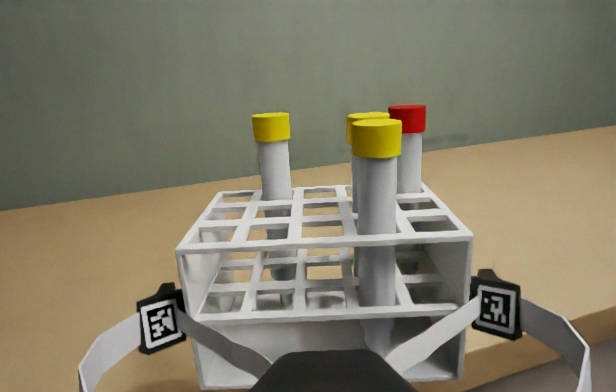

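{"fn": "execute_actions", "kwargs": {"actions": [{"r1":{"base":{"strafe_m":0.082},"joints":{"arm_m":0.072,"wrist_yaw_rad":-0.52},"pace":"slow"},"r2":{"base":{"rotate_rad":0.33},"pace":"slow"}}], "cameras": []}}

{"fn": "execute_actions", "kwargs": {"actions": [{"r1":{"base":{"strafe_m":0.084},"joints":{"arm_m":0.044,"wrist_yaw_rad":-0.56},"pace":"slow"},"r2":{"base":{"translate_m":-0.55},"joints":{"arm_m":0}}}], "cameras": []}}

{"fn": "execute_actions", "kwargs": {"actions": [{"r1":{"base":{"strafe_m":0.088},"joints":{"arm_m":0.024,"wrist_yaw_rad":-0.60},"pace":"slow"},"r2":{"base":{"translate_m":-0.55}}}], "cameras": ["r2_wrist_camera","r2_head_right_camera","r1_head_left_camera"]}}

Scene clock: 96.37 s.
r1.base_odometry: x=+0.750 y=+0.290 heading=-0.215 (m, m, rad; r1's odometry frame)
r1.turned_by_wheels: +0.000 (rad since the last result)
r1.turned_by_imu: +0.002 (rad since the last result)
r1.base_tilt: forward=-0.2 right=-0.1 (deg)
r1.lidar_m: 0.63 1.33 1.72 1.68 1.25 1.41 1.38 1.48 1.39 1.35 1.51 0.44
r1.base_status: done
r1.joint_positions: lift_m=+0.930 arm_m=+0.073 wrist_yaw_rad=-0.514 wrist_pitch_rad=+0.012 wrist_roll_rad=+0.018 gripper_m=-0.030
r1.joint_status: all done
r1.on_its_own: wrist_yaw_rad is at rest, and its effort (-18) is outside its rest range (-13 to +13)
r1.motor_effort: lift_m=+22(22) arm_m=-7(15) wrist_yaw_rad=-18(71) wrist_pitch_rad=-14(14) wrist_roll_rad=+2(1) gripper_m=-17(21) wheel_0=-3(5) wheel_1=+2(9) wheel_2=+4(14) (%)
r1.hand_pose: x=+0.4523 y=-0.2180 z=+1.1046 quat_wxyz=(+0.967, +0.010, +0.003, -0.254) (m; r1's base frame)
r1.wrist_depth_mm: 496 389 314 246 229 211 1366 / 500 389 312 248 228 211 1336 / 500 384 312 247 229 212 1308 / 496 389 314 248 228 212 1366 / 500 384 310 220 228 212 1308 / 500 389 185 186 183 227 1336 / 496 389 322 - 222 759 1308
r2.base_odometry: x=+0.220 y=-0.396 heading=-1.210 (m, m, rad; r2's odometry frame)
r2.turned_by_wheels: +0.330 (rad since the last result)
r2.turned_by_imu: +0.332 (rad since the last result)
r2.base_tilt: forward=+0.5 right=+0.2 (deg)
r2.lidar_m: 0.39 0.44 0.59 0.62 0.66 0.91 2.54 1.23 1.90 1.94 0.62 0.43
r2.base_status: done
r2.joint_positions: lift_m=+0.920 arm_m=+0.031 wrist_yaw_rad=+0.000 wrist_pitch_rad=+0.303 wrist_roll_rad=-0.017 gripper_m=+0.071
r2.joint_status: not commanded
r2.motor_effort: lift_m=+23(23) arm_m=-5(5) wrist_yaw_rad=+1(1) wrist_pitch_rad=-9(9) wrist_roll_rad=+1(0) gripper_m=-24(24) wheel_0=+0(4) wheel_1=-1(5) wheel_2=+0(5) (%)
r2.hand_pose: x=+0.4771 y=-0.0874 z=+1.0117 quat_wxyz=(+0.989, -0.008, +0.151, +0.001) (m; r2's base frame)
r2.wrist_depth_mm: 732 741 732 732 723 723 741 / 768 768 768 768 768 759 759 / 809 809 809 798 182 798 798 / 831 741 668 223 174 634 615 / 530 508 190 229 180 407 445 / 397 370 201 204 196 175 345 / 314 287 190 210 189 278 273
pictures: none
No camera images: the call's "cameras" was empty. Leave "cameras" out to get every camera's image.

Scene clock: 99.67 s.
r1.base_odometry: x=+0.768 y=+0.372 heading=-0.214 (m, m, rad; r1's odometry frame)
r1.turned_by_wheels: +0.000 (rad since the last result)
r1.turned_by_imu: +0.003 (rad since the last result)
r1.base_tilt: forward=-0.1 right=-0.1 (deg)
r1.lidar_m: 0.63 1.31 1.59 1.61 0.76 0.76 1.37 1.49 1.50 1.47 1.61 0.38
r1.base_status: done
r1.joint_positions: lift_m=+0.930 arm_m=+0.045 wrist_yaw_rad=-0.554 wrist_pitch_rad=+0.012 wrist_roll_rad=+0.018 gripper_m=-0.030
r1.joint_status: all done
r1.on_its_own: wrist_yaw_rad is at rest, and its effort (-21) is outside its rest range (-13 to +13)
r1.motor_effort: lift_m=+21(22) arm_m=-7(14) wrist_yaw_rad=-21(86) wrist_pitch_rad=-14(15) wrist_roll_rad=+0(3) gripper_m=-16(21) wheel_0=-1(7) wheel_1=+1(7) wheel_2=+4(16) (%)
r1.hand_pose: x=+0.4156 y=-0.2261 z=+1.1045 quat_wxyz=(+0.962, +0.010, +0.003, -0.273) (m; r1's base frame)
r1.wrist_depth_mm: 564 421 325 248 227 208 1366 / 564 418 324 248 228 208 1397 / 569 415 324 249 227 208 1397 / 564 410 322 248 227 209 1366 / 559 415 322 220 227 208 1366 / 564 415 185 185 183 208 1366 / 554 418 332 - 222 206 1397
r2.base_odometry: x=+0.026 y=+0.119 heading=-1.210 (m, m, rad; r2's odometry frame)
r2.turned_by_wheels: +0.000 (rad since the last result)
r2.turned_by_imu: +0.000 (rad since the last result)
r2.base_tilt: forward=+0.5 right=+0.2 (deg)
r2.lidar_m: 0.37 0.93 0.66 0.61 0.66 0.85 2.14 0.78 0.73 1.80 1.40 0.44
r2.base_status: done
r2.joint_positions: lift_m=+0.920 arm_m=+0.003 wrist_yaw_rad=+0.000 wrist_pitch_rad=+0.303 wrist_roll_rad=-0.017 gripper_m=+0.071
r2.joint_status: all done
joint sent to its limit — the command would take r2.arm_m past its lower limit, so that joint was sent only as far as its limit.
r2.motor_effort: lift_m=+22(23) arm_m=-5(6) wrist_yaw_rad=+2(0) wrist_pitch_rad=-9(9) wrist_roll_rad=+1(0) gripper_m=-24(25) wheel_0=+1(3) wheel_1=+0(6) wheel_2=-1(7) (%)
r2.hand_pose: x=+0.4493 y=-0.0874 z=+1.0117 quat_wxyz=(+0.989, -0.008, +0.151, +0.001) (m; r2's base frame)
r2.wrist_depth_mm: 1098 1308 1255 1255 1255 1255 1255 / 1060 1336 1366 1336 1336 1336 1308 / 1060 1366 1255 1042 181 1042 991 / 1008 820 778 224 174 788 809 / 1042 854 191 229 180 831 831 / 1025 866 202 204 196 174 878 / 976 946 190 209 189 917 917
pictures: none
No camera images: the call's "cameras" was empty. Leave "cameras" out to get every camera's image.

Scene clock: 103.00 s.
r1.base_odometry: x=+0.786 y=+0.458 heading=-0.214 (m, m, rad; r1's odometry frame)
r1.turned_by_wheels: +0.000 (rad since the last result)
r1.turned_by_imu: +0.006 (rad since the last result)
r1.base_tilt: forward=-0.2 right=-0.1 (deg)
r1.lidar_m: 0.64 1.35 1.55 1.50 0.76 0.56 0.52 1.46 1.58 1.54 0.48 0.37
r1.base_status: done
r1.joint_positions: lift_m=+0.930 arm_m=+0.025 wrist_yaw_rad=-0.595 wrist_pitch_rad=+0.012 wrist_roll_rad=+0.018 gripper_m=-0.030
r1.joint_status: all done
r1.on_its_own: wrist_yaw_rad is at rest, and its effort (-16) is outside its rest range (-13 to +13)
r1.motor_effort: lift_m=+21(21) arm_m=-8(16) wrist_yaw_rad=-16(88) wrist_pitch_rad=-15(13) wrist_roll_rad=+1(1) gripper_m=-15(21) wheel_0=-2(6) wheel_1=+0(8) wheel_2=+4(17) (%)
r1.hand_pose: x=+0.3861 y=-0.2341 z=+1.1045 quat_wxyz=(+0.956, +0.010, +0.003, -0.293) (m; r1's base frame)
r1.wrist_depth_mm: 668 459 338 250 226 202 1430 / 668 455 338 250 226 202 1499 / 668 452 336 249 227 202 1464 / 661 449 334 250 226 202 1430 / 654 449 336 217 226 202 1430 / 668 452 185 187 185 203 1430 / 654 455 345 - 219 202 1430
r2.base_odometry: x=-0.169 y=+0.634 heading=-1.210 (m, m, rad; r2's odometry frame)
r2.turned_by_wheels: +0.000 (rad since the last result)
r2.turned_by_imu: -0.001 (rad since the last result)
r2.base_tilt: forward=+0.6 right=+0.2 (deg)
r2.lidar_m: 0.40 0.92 0.65 0.59 0.63 0.88 1.57 1.58 2.13 0.51 0.59 0.45
r2.base_status: done
r2.joint_positions: lift_m=+0.920 arm_m=+0.003 wrist_yaw_rad=+0.000 wrist_pitch_rad=+0.303 wrist_roll_rad=-0.017 gripper_m=+0.071
r2.joint_status: not commanded
r2.motor_effort: lift_m=+22(22) arm_m=-5(5) wrist_yaw_rad=+0(1) wrist_pitch_rad=-10(10) wrist_roll_rad=-1(1) gripper_m=-23(23) wheel_0=+0(4) wheel_1=+0(3) wheel_2=-2(11) (%)
r2.hand_pose: x=+0.4493 y=-0.0874 z=+1.0117 quat_wxyz=(+0.989, -0.008, +0.151, +0.001) (m; r2's base frame)
r2.wrist_depth_mm: 1078 1618 1808 1808 1756 1808 1808 / 1060 1576 1863 1863 1808 1808 1863 / 1060 1430 1336 1336 183 1366 1336 / 1025 1499 1366 222 187 1397 1397 / 1025 1499 190 228 178 1397 1464 / 1008 1255 201 204 186 175 1537 / 960 1366 190 209 188 1464 1464
pictures: r1_head_left_camera, r2_head_right_camera, r2_wrist_camera
Images, in order (width x height): r1_head_left_camera 420x672, r2_head_right_camera 420x672, r2_wrist_camera 616x392.

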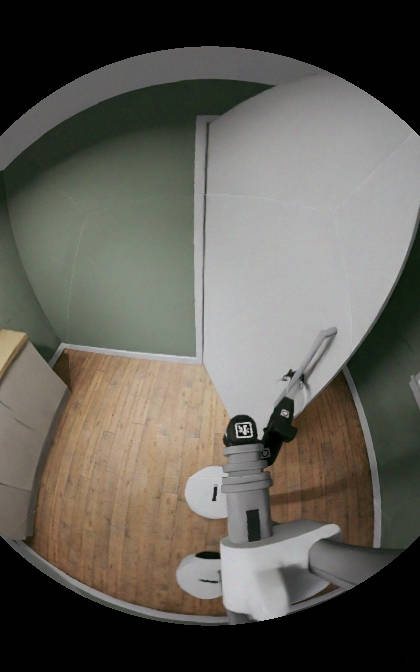

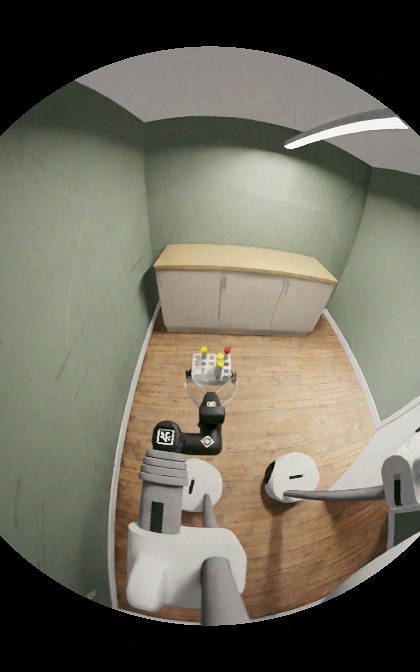

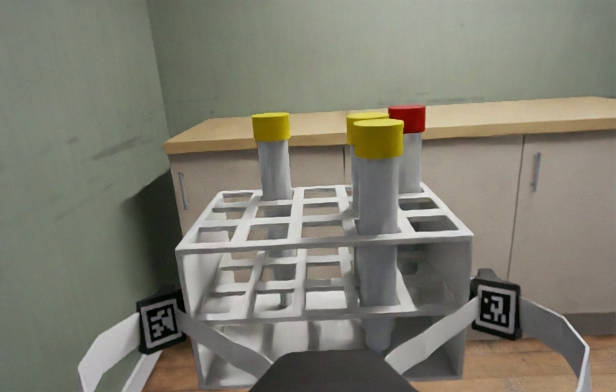

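{"fn": "execute_actions", "kwargs": {"actions": [{"r1":{"base":{"strafe_m":0.081},"joints":{"arm_m":0.006},"pace":"slow"},"r2":{"base":{"translate_m":-0.6}}}], "cameras": []}}

{"fn": "execute_actions", "kwargs": {"actions": [{"r2":{"base":{"rotate_rad":-1.57},"pace":"slow"}}], "cameras": ["r2_head_camera","r2_head_right_camera"]}}

Scene clock: 108.73 s.
r1.base_odometry: x=+0.804 y=+0.537 heading=-0.214 (m, m, rad; r1's odometry frame)
r1.turned_by_wheels: +0.000 (rad since the last result)
r1.turned_by_imu: +0.001 (rad since the last result)
r1.base_tilt: forward=-0.1 right=+0.0 (deg)
r1.lidar_m: 0.71 1.33 1.46 1.43 1.54 1.36 0.60 0.58 0.89 1.60 0.38 0.38
r1.base_status: done
r1.joint_positions: lift_m=+0.930 arm_m=+0.007 wrist_yaw_rad=-0.598 wrist_pitch_rad=+0.012 wrist_roll_rad=+0.018 gripper_m=-0.030
r1.joint_status: all done
r1.motor_effort: lift_m=+21(21) arm_m=-7(13) wrist_yaw_rad=-9(53) wrist_pitch_rad=-14(14) wrist_roll_rad=+2(2) gripper_m=-17(18) wheel_0=-3(9) wheel_1=+1(2) wheel_2=+3(8) (%)
r1.hand_pose: x=+0.3672 y=-0.2346 z=+1.1044 quat_wxyz=(+0.956, +0.010, +0.003, -0.295) (m; r1's base frame)
r1.wrist_depth_mm: 854 544 364 254 225 192 1537 / 854 535 364 253 225 193 1537 / 842 530 359 253 226 193 1499 / 854 525 359 252 226 195 1499 / 866 521 357 211 225 193 1499 / 866 525 184 189 182 193 1499 / 854 530 366 - 219 186 1499
r2.base_odometry: x=-0.380 y=+1.195 heading=-1.210 (m, m, rad; r2's odometry frame)
r2.turned_by_wheels: +0.000 (rad since the last result)
r2.turned_by_imu: -0.001 (rad since the last result)
r2.base_tilt: forward=+0.5 right=+0.2 (deg)
r2.lidar_m: 0.38 0.88 0.63 0.59 0.59 0.83 0.97 1.00 1.35 2.01 0.75 0.43
r2.base_status: done
r2.joint_positions: lift_m=+0.920 arm_m=+0.003 wrist_yaw_rad=+0.000 wrist_pitch_rad=+0.303 wrist_roll_rad=-0.017 gripper_m=+0.071
r2.joint_status: not commanded
r2.motor_effort: lift_m=+22(22) arm_m=-5(5) wrist_yaw_rad=+1(1) wrist_pitch_rad=-10(9) wrist_roll_rad=+0(0) gripper_m=-23(23) wheel_0=+0(5) wheel_1=-1(5) wheel_2=-2(7) (%)
r2.hand_pose: x=+0.4493 y=-0.0874 z=+1.0117 quat_wxyz=(+0.989, -0.008, +0.151, +0.001) (m; r2's base frame)
r2.wrist_depth_mm: 1042 1576 - - - - - / 1042 1537 - - - - - / 1042 1499 1983 1921 182 1983 1983 / 1008 1499 - 224 177 - - / 1008 1499 190 229 205 - - / 1025 1229 201 204 196 174 1808 / 960 1366 190 209 189 1464 1464
pictures: none
No camera images: the call's "cameras" was empty. Leave "cameras" out to get every camera's image.

Scene clock: 111.60 s.
r1.base_odometry: x=+0.804 y=+0.537 heading=-0.214 (m, m, rad; r1's odometry frame)
r1.turned_by_wheels: +0.000 (rad since the last result)
r1.turned_by_imu: +0.000 (rad since the last result)
r1.base_tilt: forward=-0.2 right=+0.0 (deg)
r1.lidar_m: 0.69 1.35 1.45 1.43 1.58 1.37 1.33 0.80 0.72 1.62 0.38 0.37
r1.base_status: not commanded
r1.joint_positions: lift_m=+0.930 arm_m=+0.007 wrist_yaw_rad=-0.598 wrist_pitch_rad=+0.012 wrist_roll_rad=+0.018 gripper_m=-0.030
r1.joint_status: not commanded
r1.motor_effort: lift_m=+21(21) arm_m=-7(7) wrist_yaw_rad=-7(8) wrist_pitch_rad=-13(13) wrist_roll_rad=+0(2) gripper_m=-16(16) wheel_0=-4(4) wheel_1=+2(1) wheel_2=+3(3) (%)
r1.hand_pose: x=+0.3672 y=-0.2346 z=+1.1044 quat_wxyz=(+0.956, +0.010, +0.003, -0.295) (m; r1's base frame)
r1.wrist_depth_mm: 854 549 368 254 225 192 1537 / 842 539 366 253 225 193 1576 / 854 525 362 253 226 194 1499 / 854 517 359 251 226 193 1499 / 866 521 357 211 226 193 1499 / 854 525 184 189 182 192 1537 / 854 535 370 - 217 186 1499
r2.base_odometry: x=-0.380 y=+1.195 heading=-2.781 (m, m, rad; r2's odometry frame)
r2.turned_by_wheels: -1.570 (rad since the last result)
r2.turned_by_imu: -1.576 (rad since the last result)
r2.base_tilt: forward=+0.6 right=+0.2 (deg)
r2.lidar_m: 0.38 0.78 0.78 2.11 0.91 0.61 0.59 0.63 0.86 0.96 1.01 0.45
r2.base_status: done
r2.joint_positions: lift_m=+0.920 arm_m=+0.003 wrist_yaw_rad=+0.000 wrist_pitch_rad=+0.303 wrist_roll_rad=-0.017 gripper_m=+0.071
r2.joint_status: not commanded
r2.motor_effort: lift_m=+22(22) arm_m=-5(5) wrist_yaw_rad=+2(1) wrist_pitch_rad=-9(9) wrist_roll_rad=+1(0) gripper_m=-24(26) wheel_0=+0(4) wheel_1=+0(7) wheel_2=-1(1) (%)
r2.hand_pose: x=+0.4493 y=-0.0874 z=+1.0117 quat_wxyz=(+0.989, -0.008, +0.151, +0.001) (m; r2's base frame)
r2.wrist_depth_mm: 820 - - - 1618 1618 1397 / 820 - - - 1708 1756 1430 / 1808 1921 - - 183 1808 1430 / 1921 1397 - 224 187 1921 1430 / - 1397 190 229 180 1808 1499 / - 946 201 204 188 174 1397 / 1661 1025 190 209 189 1464 1397
pictures: r2_head_camera, r2_head_right_camera
Images, in order (width x height): r2_head_camera 420x560, r2_head_right_camera 420x672.

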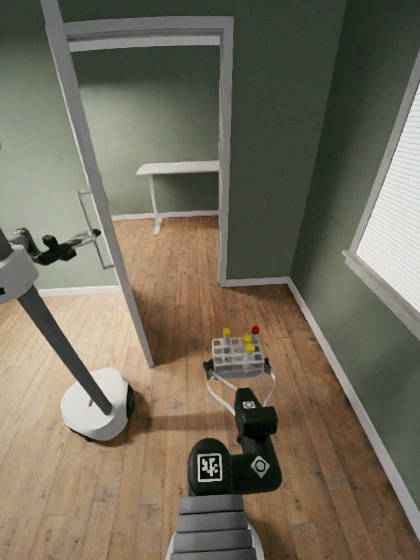

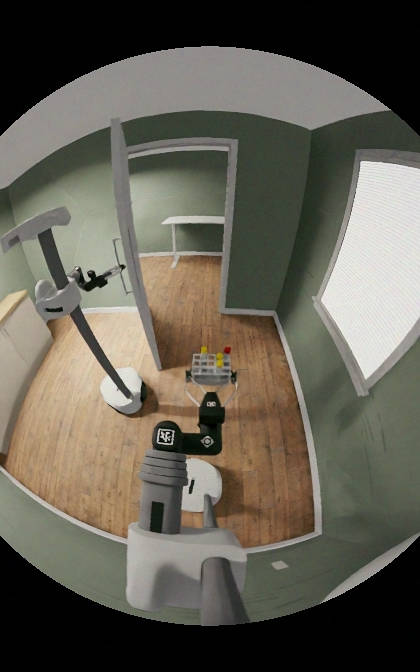

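{"fn": "execute_actions", "kwargs": {"actions": [{"r2":{"base":{"strafe_m":0.08}}}], "cameras": []}}

{"fn": "execute_actions", "kwargs": {"actions": [{"r2":{"base":{"translate_m":1.2}}}], "cameras": ["r2_head_camera","r2_head_right_camera"]}}

Scene clock: 115.53 s.
r1.base_odometry: x=+0.804 y=+0.537 heading=-0.214 (m, m, rad; r1's odometry frame)
r1.turned_by_wheels: +0.000 (rad since the last result)
r1.turned_by_imu: +0.000 (rad since the last result)
r1.base_tilt: forward=-0.2 right=+0.0 (deg)
r1.lidar_m: 0.69 1.34 1.46 1.42 1.58 1.37 1.34 0.72 0.66 1.59 0.37 0.37
r1.base_status: not commanded
r1.joint_positions: lift_m=+0.930 arm_m=+0.007 wrist_yaw_rad=-0.598 wrist_pitch_rad=+0.012 wrist_roll_rad=+0.018 gripper_m=-0.030
r1.joint_status: not commanded
r1.motor_effort: lift_m=+22(21) arm_m=-7(6) wrist_yaw_rad=-6(7) wrist_pitch_rad=-13(16) wrist_roll_rad=+1(1) gripper_m=-17(15) wheel_0=-4(4) wheel_1=+2(2) wheel_2=+2(2) (%)
r1.hand_pose: x=+0.3672 y=-0.2346 z=+1.1044 quat_wxyz=(+0.956, +0.010, +0.003, -0.295) (m; r1's base frame)
r1.wrist_depth_mm: 866 539 366 253 224 193 1499 / 854 539 364 253 226 194 1537 / 854 525 359 253 227 193 1499 / 854 521 362 253 226 194 1499 / 842 521 359 212 224 193 1499 / 854 530 184 189 183 193 1499 / 854 535 368 - 217 186 1499
r2.base_odometry: x=-0.352 y=+1.120 heading=-2.781 (m, m, rad; r2's odometry frame)
r2.turned_by_wheels: +0.000 (rad since the last result)
r2.turned_by_imu: +0.000 (rad since the last result)
r2.base_tilt: forward=+0.5 right=+0.2 (deg)
r2.lidar_m: 0.41 0.73 0.76 2.03 0.91 0.63 0.59 0.61 0.87 1.04 1.06 0.42
r2.base_status: done
r2.joint_positions: lift_m=+0.920 arm_m=+0.003 wrist_yaw_rad=+0.000 wrist_pitch_rad=+0.303 wrist_roll_rad=-0.017 gripper_m=+0.071
r2.joint_status: not commanded
r2.motor_effort: lift_m=+22(22) arm_m=-5(5) wrist_yaw_rad=+1(0) wrist_pitch_rad=-10(9) wrist_roll_rad=+0(2) gripper_m=-25(26) wheel_0=+1(9) wheel_1=+0(6) wheel_2=-1(0) (%)
r2.hand_pose: x=+0.4493 y=-0.0874 z=+1.0117 quat_wxyz=(+0.989, -0.008, +0.151, +0.001) (m; r2's base frame)
r2.wrist_depth_mm: 1661 - - - 1661 1661 1537 / 1708 1499 - - 1756 1708 1576 / 1808 1863 - - 183 1808 1576 / 1921 1863 - 222 187 1921 1576 / - 1921 190 230 180 1983 1618 / - 946 202 205 187 174 1499 / 1661 1008 190 210 189 1499 1430
pictures: none
No camera images: the call's "cameras" was empty. Leave "cameras" out to get every camera's image.

Scene clock: 121.00 s.
r1.base_odometry: x=+0.804 y=+0.537 heading=-0.214 (m, m, rad; r1's odometry frame)
r1.turned_by_wheels: +0.000 (rad since the last result)
r1.turned_by_imu: +0.001 (rad since the last result)
r1.base_tilt: forward=-0.2 right=+0.0 (deg)
r1.lidar_m: 0.71 1.34 1.48 1.43 1.55 1.35 1.34 1.47 1.64 0.68 0.38 0.35
r1.base_status: not commanded
r1.joint_positions: lift_m=+0.930 arm_m=+0.007 wrist_yaw_rad=-0.598 wrist_pitch_rad=+0.012 wrist_roll_rad=+0.018 gripper_m=-0.030
r1.joint_status: not commanded
r1.motor_effort: lift_m=+22(21) arm_m=-7(6) wrist_yaw_rad=-8(7) wrist_pitch_rad=-14(15) wrist_roll_rad=+1(2) gripper_m=-16(17) wheel_0=-4(4) wheel_1=+2(1) wheel_2=+3(2) (%)
r1.hand_pose: x=+0.3672 y=-0.2346 z=+1.1044 quat_wxyz=(+0.956, +0.010, +0.003, -0.295) (m; r1's base frame)
r1.wrist_depth_mm: 854 544 364 253 225 192 1537 / 866 539 364 254 226 193 1499 / 866 525 364 253 225 194 1499 / 854 521 359 252 226 193 488 / 854 521 357 212 225 193 1499 / 866 521 185 189 182 192 1499 / 854 530 368 - 218 187 1499
r2.base_odometry: x=-1.475 y=+0.696 heading=-2.781 (m, m, rad; r2's odometry frame)
r2.turned_by_wheels: +0.000 (rad since the last result)
r2.turned_by_imu: +0.003 (rad since the last result)
r2.base_tilt: forward=+0.5 right=+0.2 (deg)
r2.lidar_m: 0.42 0.90 0.43 0.33 0.33 0.60 1.80 1.54 1.04 0.99 1.07 0.41
r2.base_status: done
r2.joint_positions: lift_m=+0.920 arm_m=+0.003 wrist_yaw_rad=+0.000 wrist_pitch_rad=+0.303 wrist_roll_rad=-0.017 gripper_m=+0.071
r2.joint_status: not commanded
r2.motor_effort: lift_m=+22(22) arm_m=-5(5) wrist_yaw_rad=+1(1) wrist_pitch_rad=-9(9) wrist_roll_rad=-1(1) gripper_m=-26(26) wheel_0=-1(4) wheel_1=+0(4) wheel_2=+0(4) (%)
r2.hand_pose: x=+0.4493 y=-0.0874 z=+1.0117 quat_wxyz=(+0.989, -0.008, +0.151, +0.001) (m; r2's base frame)
r2.wrist_depth_mm: - - - - - 508 508 / - - - - - 535 535 / - - - - 182 554 559 / - - - 224 175 580 585 / - - 191 229 202 597 621 / - 1983 202 204 197 174 640 / 1708 1499 190 210 189 676 683
pictures: r2_head_camera, r2_head_right_camera
Images, in order (width x height): r2_head_camera 420x560, r2_head_right_camera 420x672.

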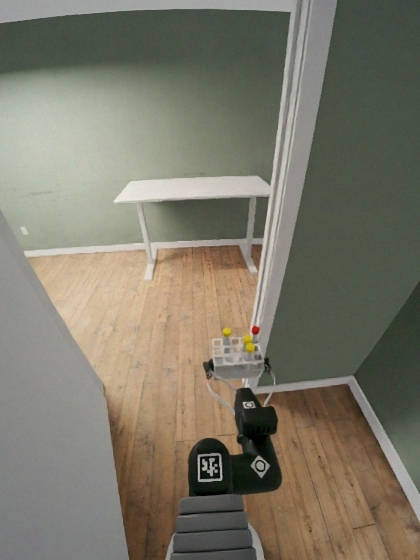

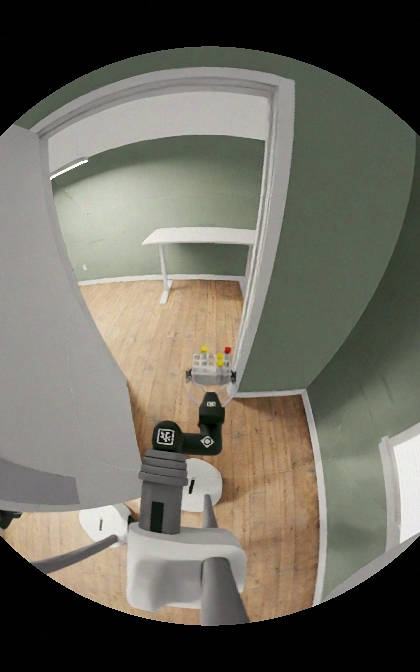

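{"fn": "execute_actions", "kwargs": {"actions": [{"r2":{"base":{"rotate_rad":0.16},"pace":"slow"}}], "cameras": []}}

{"fn": "execute_actions", "kwargs": {"actions": [{"r2":{"base":{"translate_m":0.55}}}], "cameras": ["r2_head_camera","r2_head_right_camera"]}}

Scene clock: 124.33 s.
r1.base_odometry: x=+0.804 y=+0.537 heading=-0.214 (m, m, rad; r1's odometry frame)
r1.turned_by_wheels: +0.000 (rad since the last result)
r1.turned_by_imu: +0.000 (rad since the last result)
r1.base_tilt: forward=-0.3 right=+0.0 (deg)
r1.lidar_m: 0.69 1.36 1.45 1.44 1.56 1.36 1.34 1.46 1.64 0.70 0.39 0.38
r1.base_status: not commanded
r1.joint_positions: lift_m=+0.930 arm_m=+0.007 wrist_yaw_rad=-0.598 wrist_pitch_rad=+0.012 wrist_roll_rad=+0.018 gripper_m=-0.030
r1.joint_status: not commanded
r1.motor_effort: lift_m=+21(21) arm_m=-7(7) wrist_yaw_rad=-6(8) wrist_pitch_rad=-14(15) wrist_roll_rad=+0(2) gripper_m=-16(15) wheel_0=-4(4) wheel_1=+2(2) wheel_2=+2(2) (%)
r1.hand_pose: x=+0.3672 y=-0.2346 z=+1.1044 quat_wxyz=(+0.956, +0.010, +0.003, -0.295) (m; r1's base frame)
r1.wrist_depth_mm: 854 539 366 253 225 192 1499 / 866 530 366 253 226 193 1537 / 854 530 359 252 226 195 1499 / 866 521 359 253 226 193 488 / 854 517 359 212 225 193 1499 / 866 525 184 189 183 191 1499 / 854 530 370 - 217 187 1464
r2.base_odometry: x=-1.475 y=+0.696 heading=-2.621 (m, m, rad; r2's odometry frame)
r2.turned_by_wheels: +0.160 (rad since the last result)
r2.turned_by_imu: +0.161 (rad since the last result)
r2.base_tilt: forward=+0.5 right=+0.2 (deg)
r2.lidar_m: 0.43 0.65 0.40 0.33 0.56 1.81 1.77 1.29 1.00 1.00 0.99 0.42
r2.base_status: done
r2.joint_positions: lift_m=+0.920 arm_m=+0.003 wrist_yaw_rad=+0.000 wrist_pitch_rad=+0.303 wrist_roll_rad=-0.017 gripper_m=+0.071
r2.joint_status: not commanded
r2.motor_effort: lift_m=+22(22) arm_m=-5(5) wrist_yaw_rad=+1(2) wrist_pitch_rad=-9(9) wrist_roll_rad=+1(1) gripper_m=-24(24) wheel_0=+0(2) wheel_1=+0(3) wheel_2=-1(3) (%)
r2.hand_pose: x=+0.4493 y=-0.0874 z=+1.0117 quat_wxyz=(+0.989, -0.008, +0.151, +0.001) (m; r2's base frame)
r2.wrist_depth_mm: - - - - - - 480 / - - - - - - 496 / - - - - 182 - 504 / - - - 223 174 - 517 / - - 191 229 205 615 539 / 1863 1983 201 204 196 174 559 / 891 1537 190 210 189 699 603
pictures: none
No camera images: the call's "cameras" was empty. Leave "cameras" out to get every camera's image.

Scene clock: 127.63 s.
r1.base_odometry: x=+0.804 y=+0.537 heading=-0.214 (m, m, rad; r1's odometry frame)
r1.turned_by_wheels: +0.000 (rad since the last result)
r1.turned_by_imu: +0.000 (rad since the last result)
r1.base_tilt: forward=-0.1 right=+0.0 (deg)
r1.lidar_m: 0.67 1.31 1.47 1.43 1.58 1.37 1.33 1.45 1.64 1.60 0.39 0.35
r1.base_status: not commanded
r1.joint_positions: lift_m=+0.930 arm_m=+0.007 wrist_yaw_rad=-0.598 wrist_pitch_rad=+0.012 wrist_roll_rad=+0.018 gripper_m=-0.030
r1.joint_status: not commanded
r1.motor_effort: lift_m=+21(21) arm_m=-7(6) wrist_yaw_rad=-7(8) wrist_pitch_rad=-15(14) wrist_roll_rad=-1(2) gripper_m=-16(15) wheel_0=-3(4) wheel_1=+2(2) wheel_2=+3(2) (%)
r1.hand_pose: x=+0.3672 y=-0.2346 z=+1.1044 quat_wxyz=(+0.956, +0.010, +0.003, -0.295) (m; r1's base frame)
r1.wrist_depth_mm: 854 549 366 253 226 192 1499 / 866 530 362 253 225 193 1537 / 854 517 362 253 225 194 1499 / 842 521 362 253 225 193 1499 / 854 525 357 211 225 193 1537 / 866 530 184 189 183 192 1499 / 854 530 366 - 216 186 1499
r2.base_odometry: x=-1.952 y=+0.422 heading=-2.621 (m, m, rad; r2's odometry frame)
r2.turned_by_wheels: +0.000 (rad since the last result)
r2.turned_by_imu: +0.002 (rad since the last result)
r2.base_tilt: forward=+0.5 right=+0.2 (deg)
r2.lidar_m: 0.38 2.60 0.51 0.45 0.45 0.54 2.34 1.39 1.11 0.67 0.41 0.41
r2.base_status: done
r2.joint_positions: lift_m=+0.920 arm_m=+0.003 wrist_yaw_rad=+0.000 wrist_pitch_rad=+0.303 wrist_roll_rad=-0.017 gripper_m=+0.071
r2.joint_status: not commanded
r2.motor_effort: lift_m=+22(22) arm_m=-5(5) wrist_yaw_rad=+1(1) wrist_pitch_rad=-10(9) wrist_roll_rad=-2(0) gripper_m=-24(24) wheel_0=-1(5) wheel_1=+1(5) wheel_2=+2(9) (%)
r2.hand_pose: x=+0.4493 y=-0.0874 z=+1.0117 quat_wxyz=(+0.989, -0.008, +0.151, +0.001) (m; r2's base frame)
r2.wrist_depth_mm: - - - - 1983 1983 1808 / - - - - 1983 1863 1863 / - - - - 183 - 1983 / - - - 223 187 - 1983 / - - 190 229 183 - - / - 1983 200 204 197 174 1808 / 1576 1499 190 210 189 1430 1430
pictures: r2_head_camera, r2_head_right_camera
Images, in order (width x height): r2_head_camera 420x560, r2_head_right_camera 420x672.

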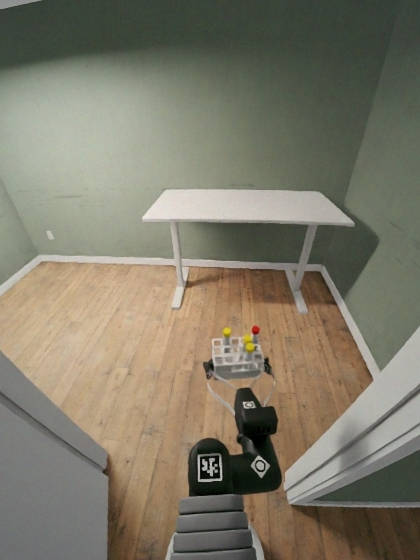

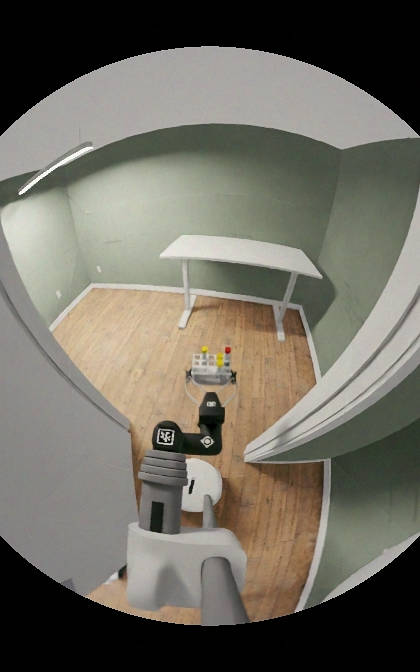

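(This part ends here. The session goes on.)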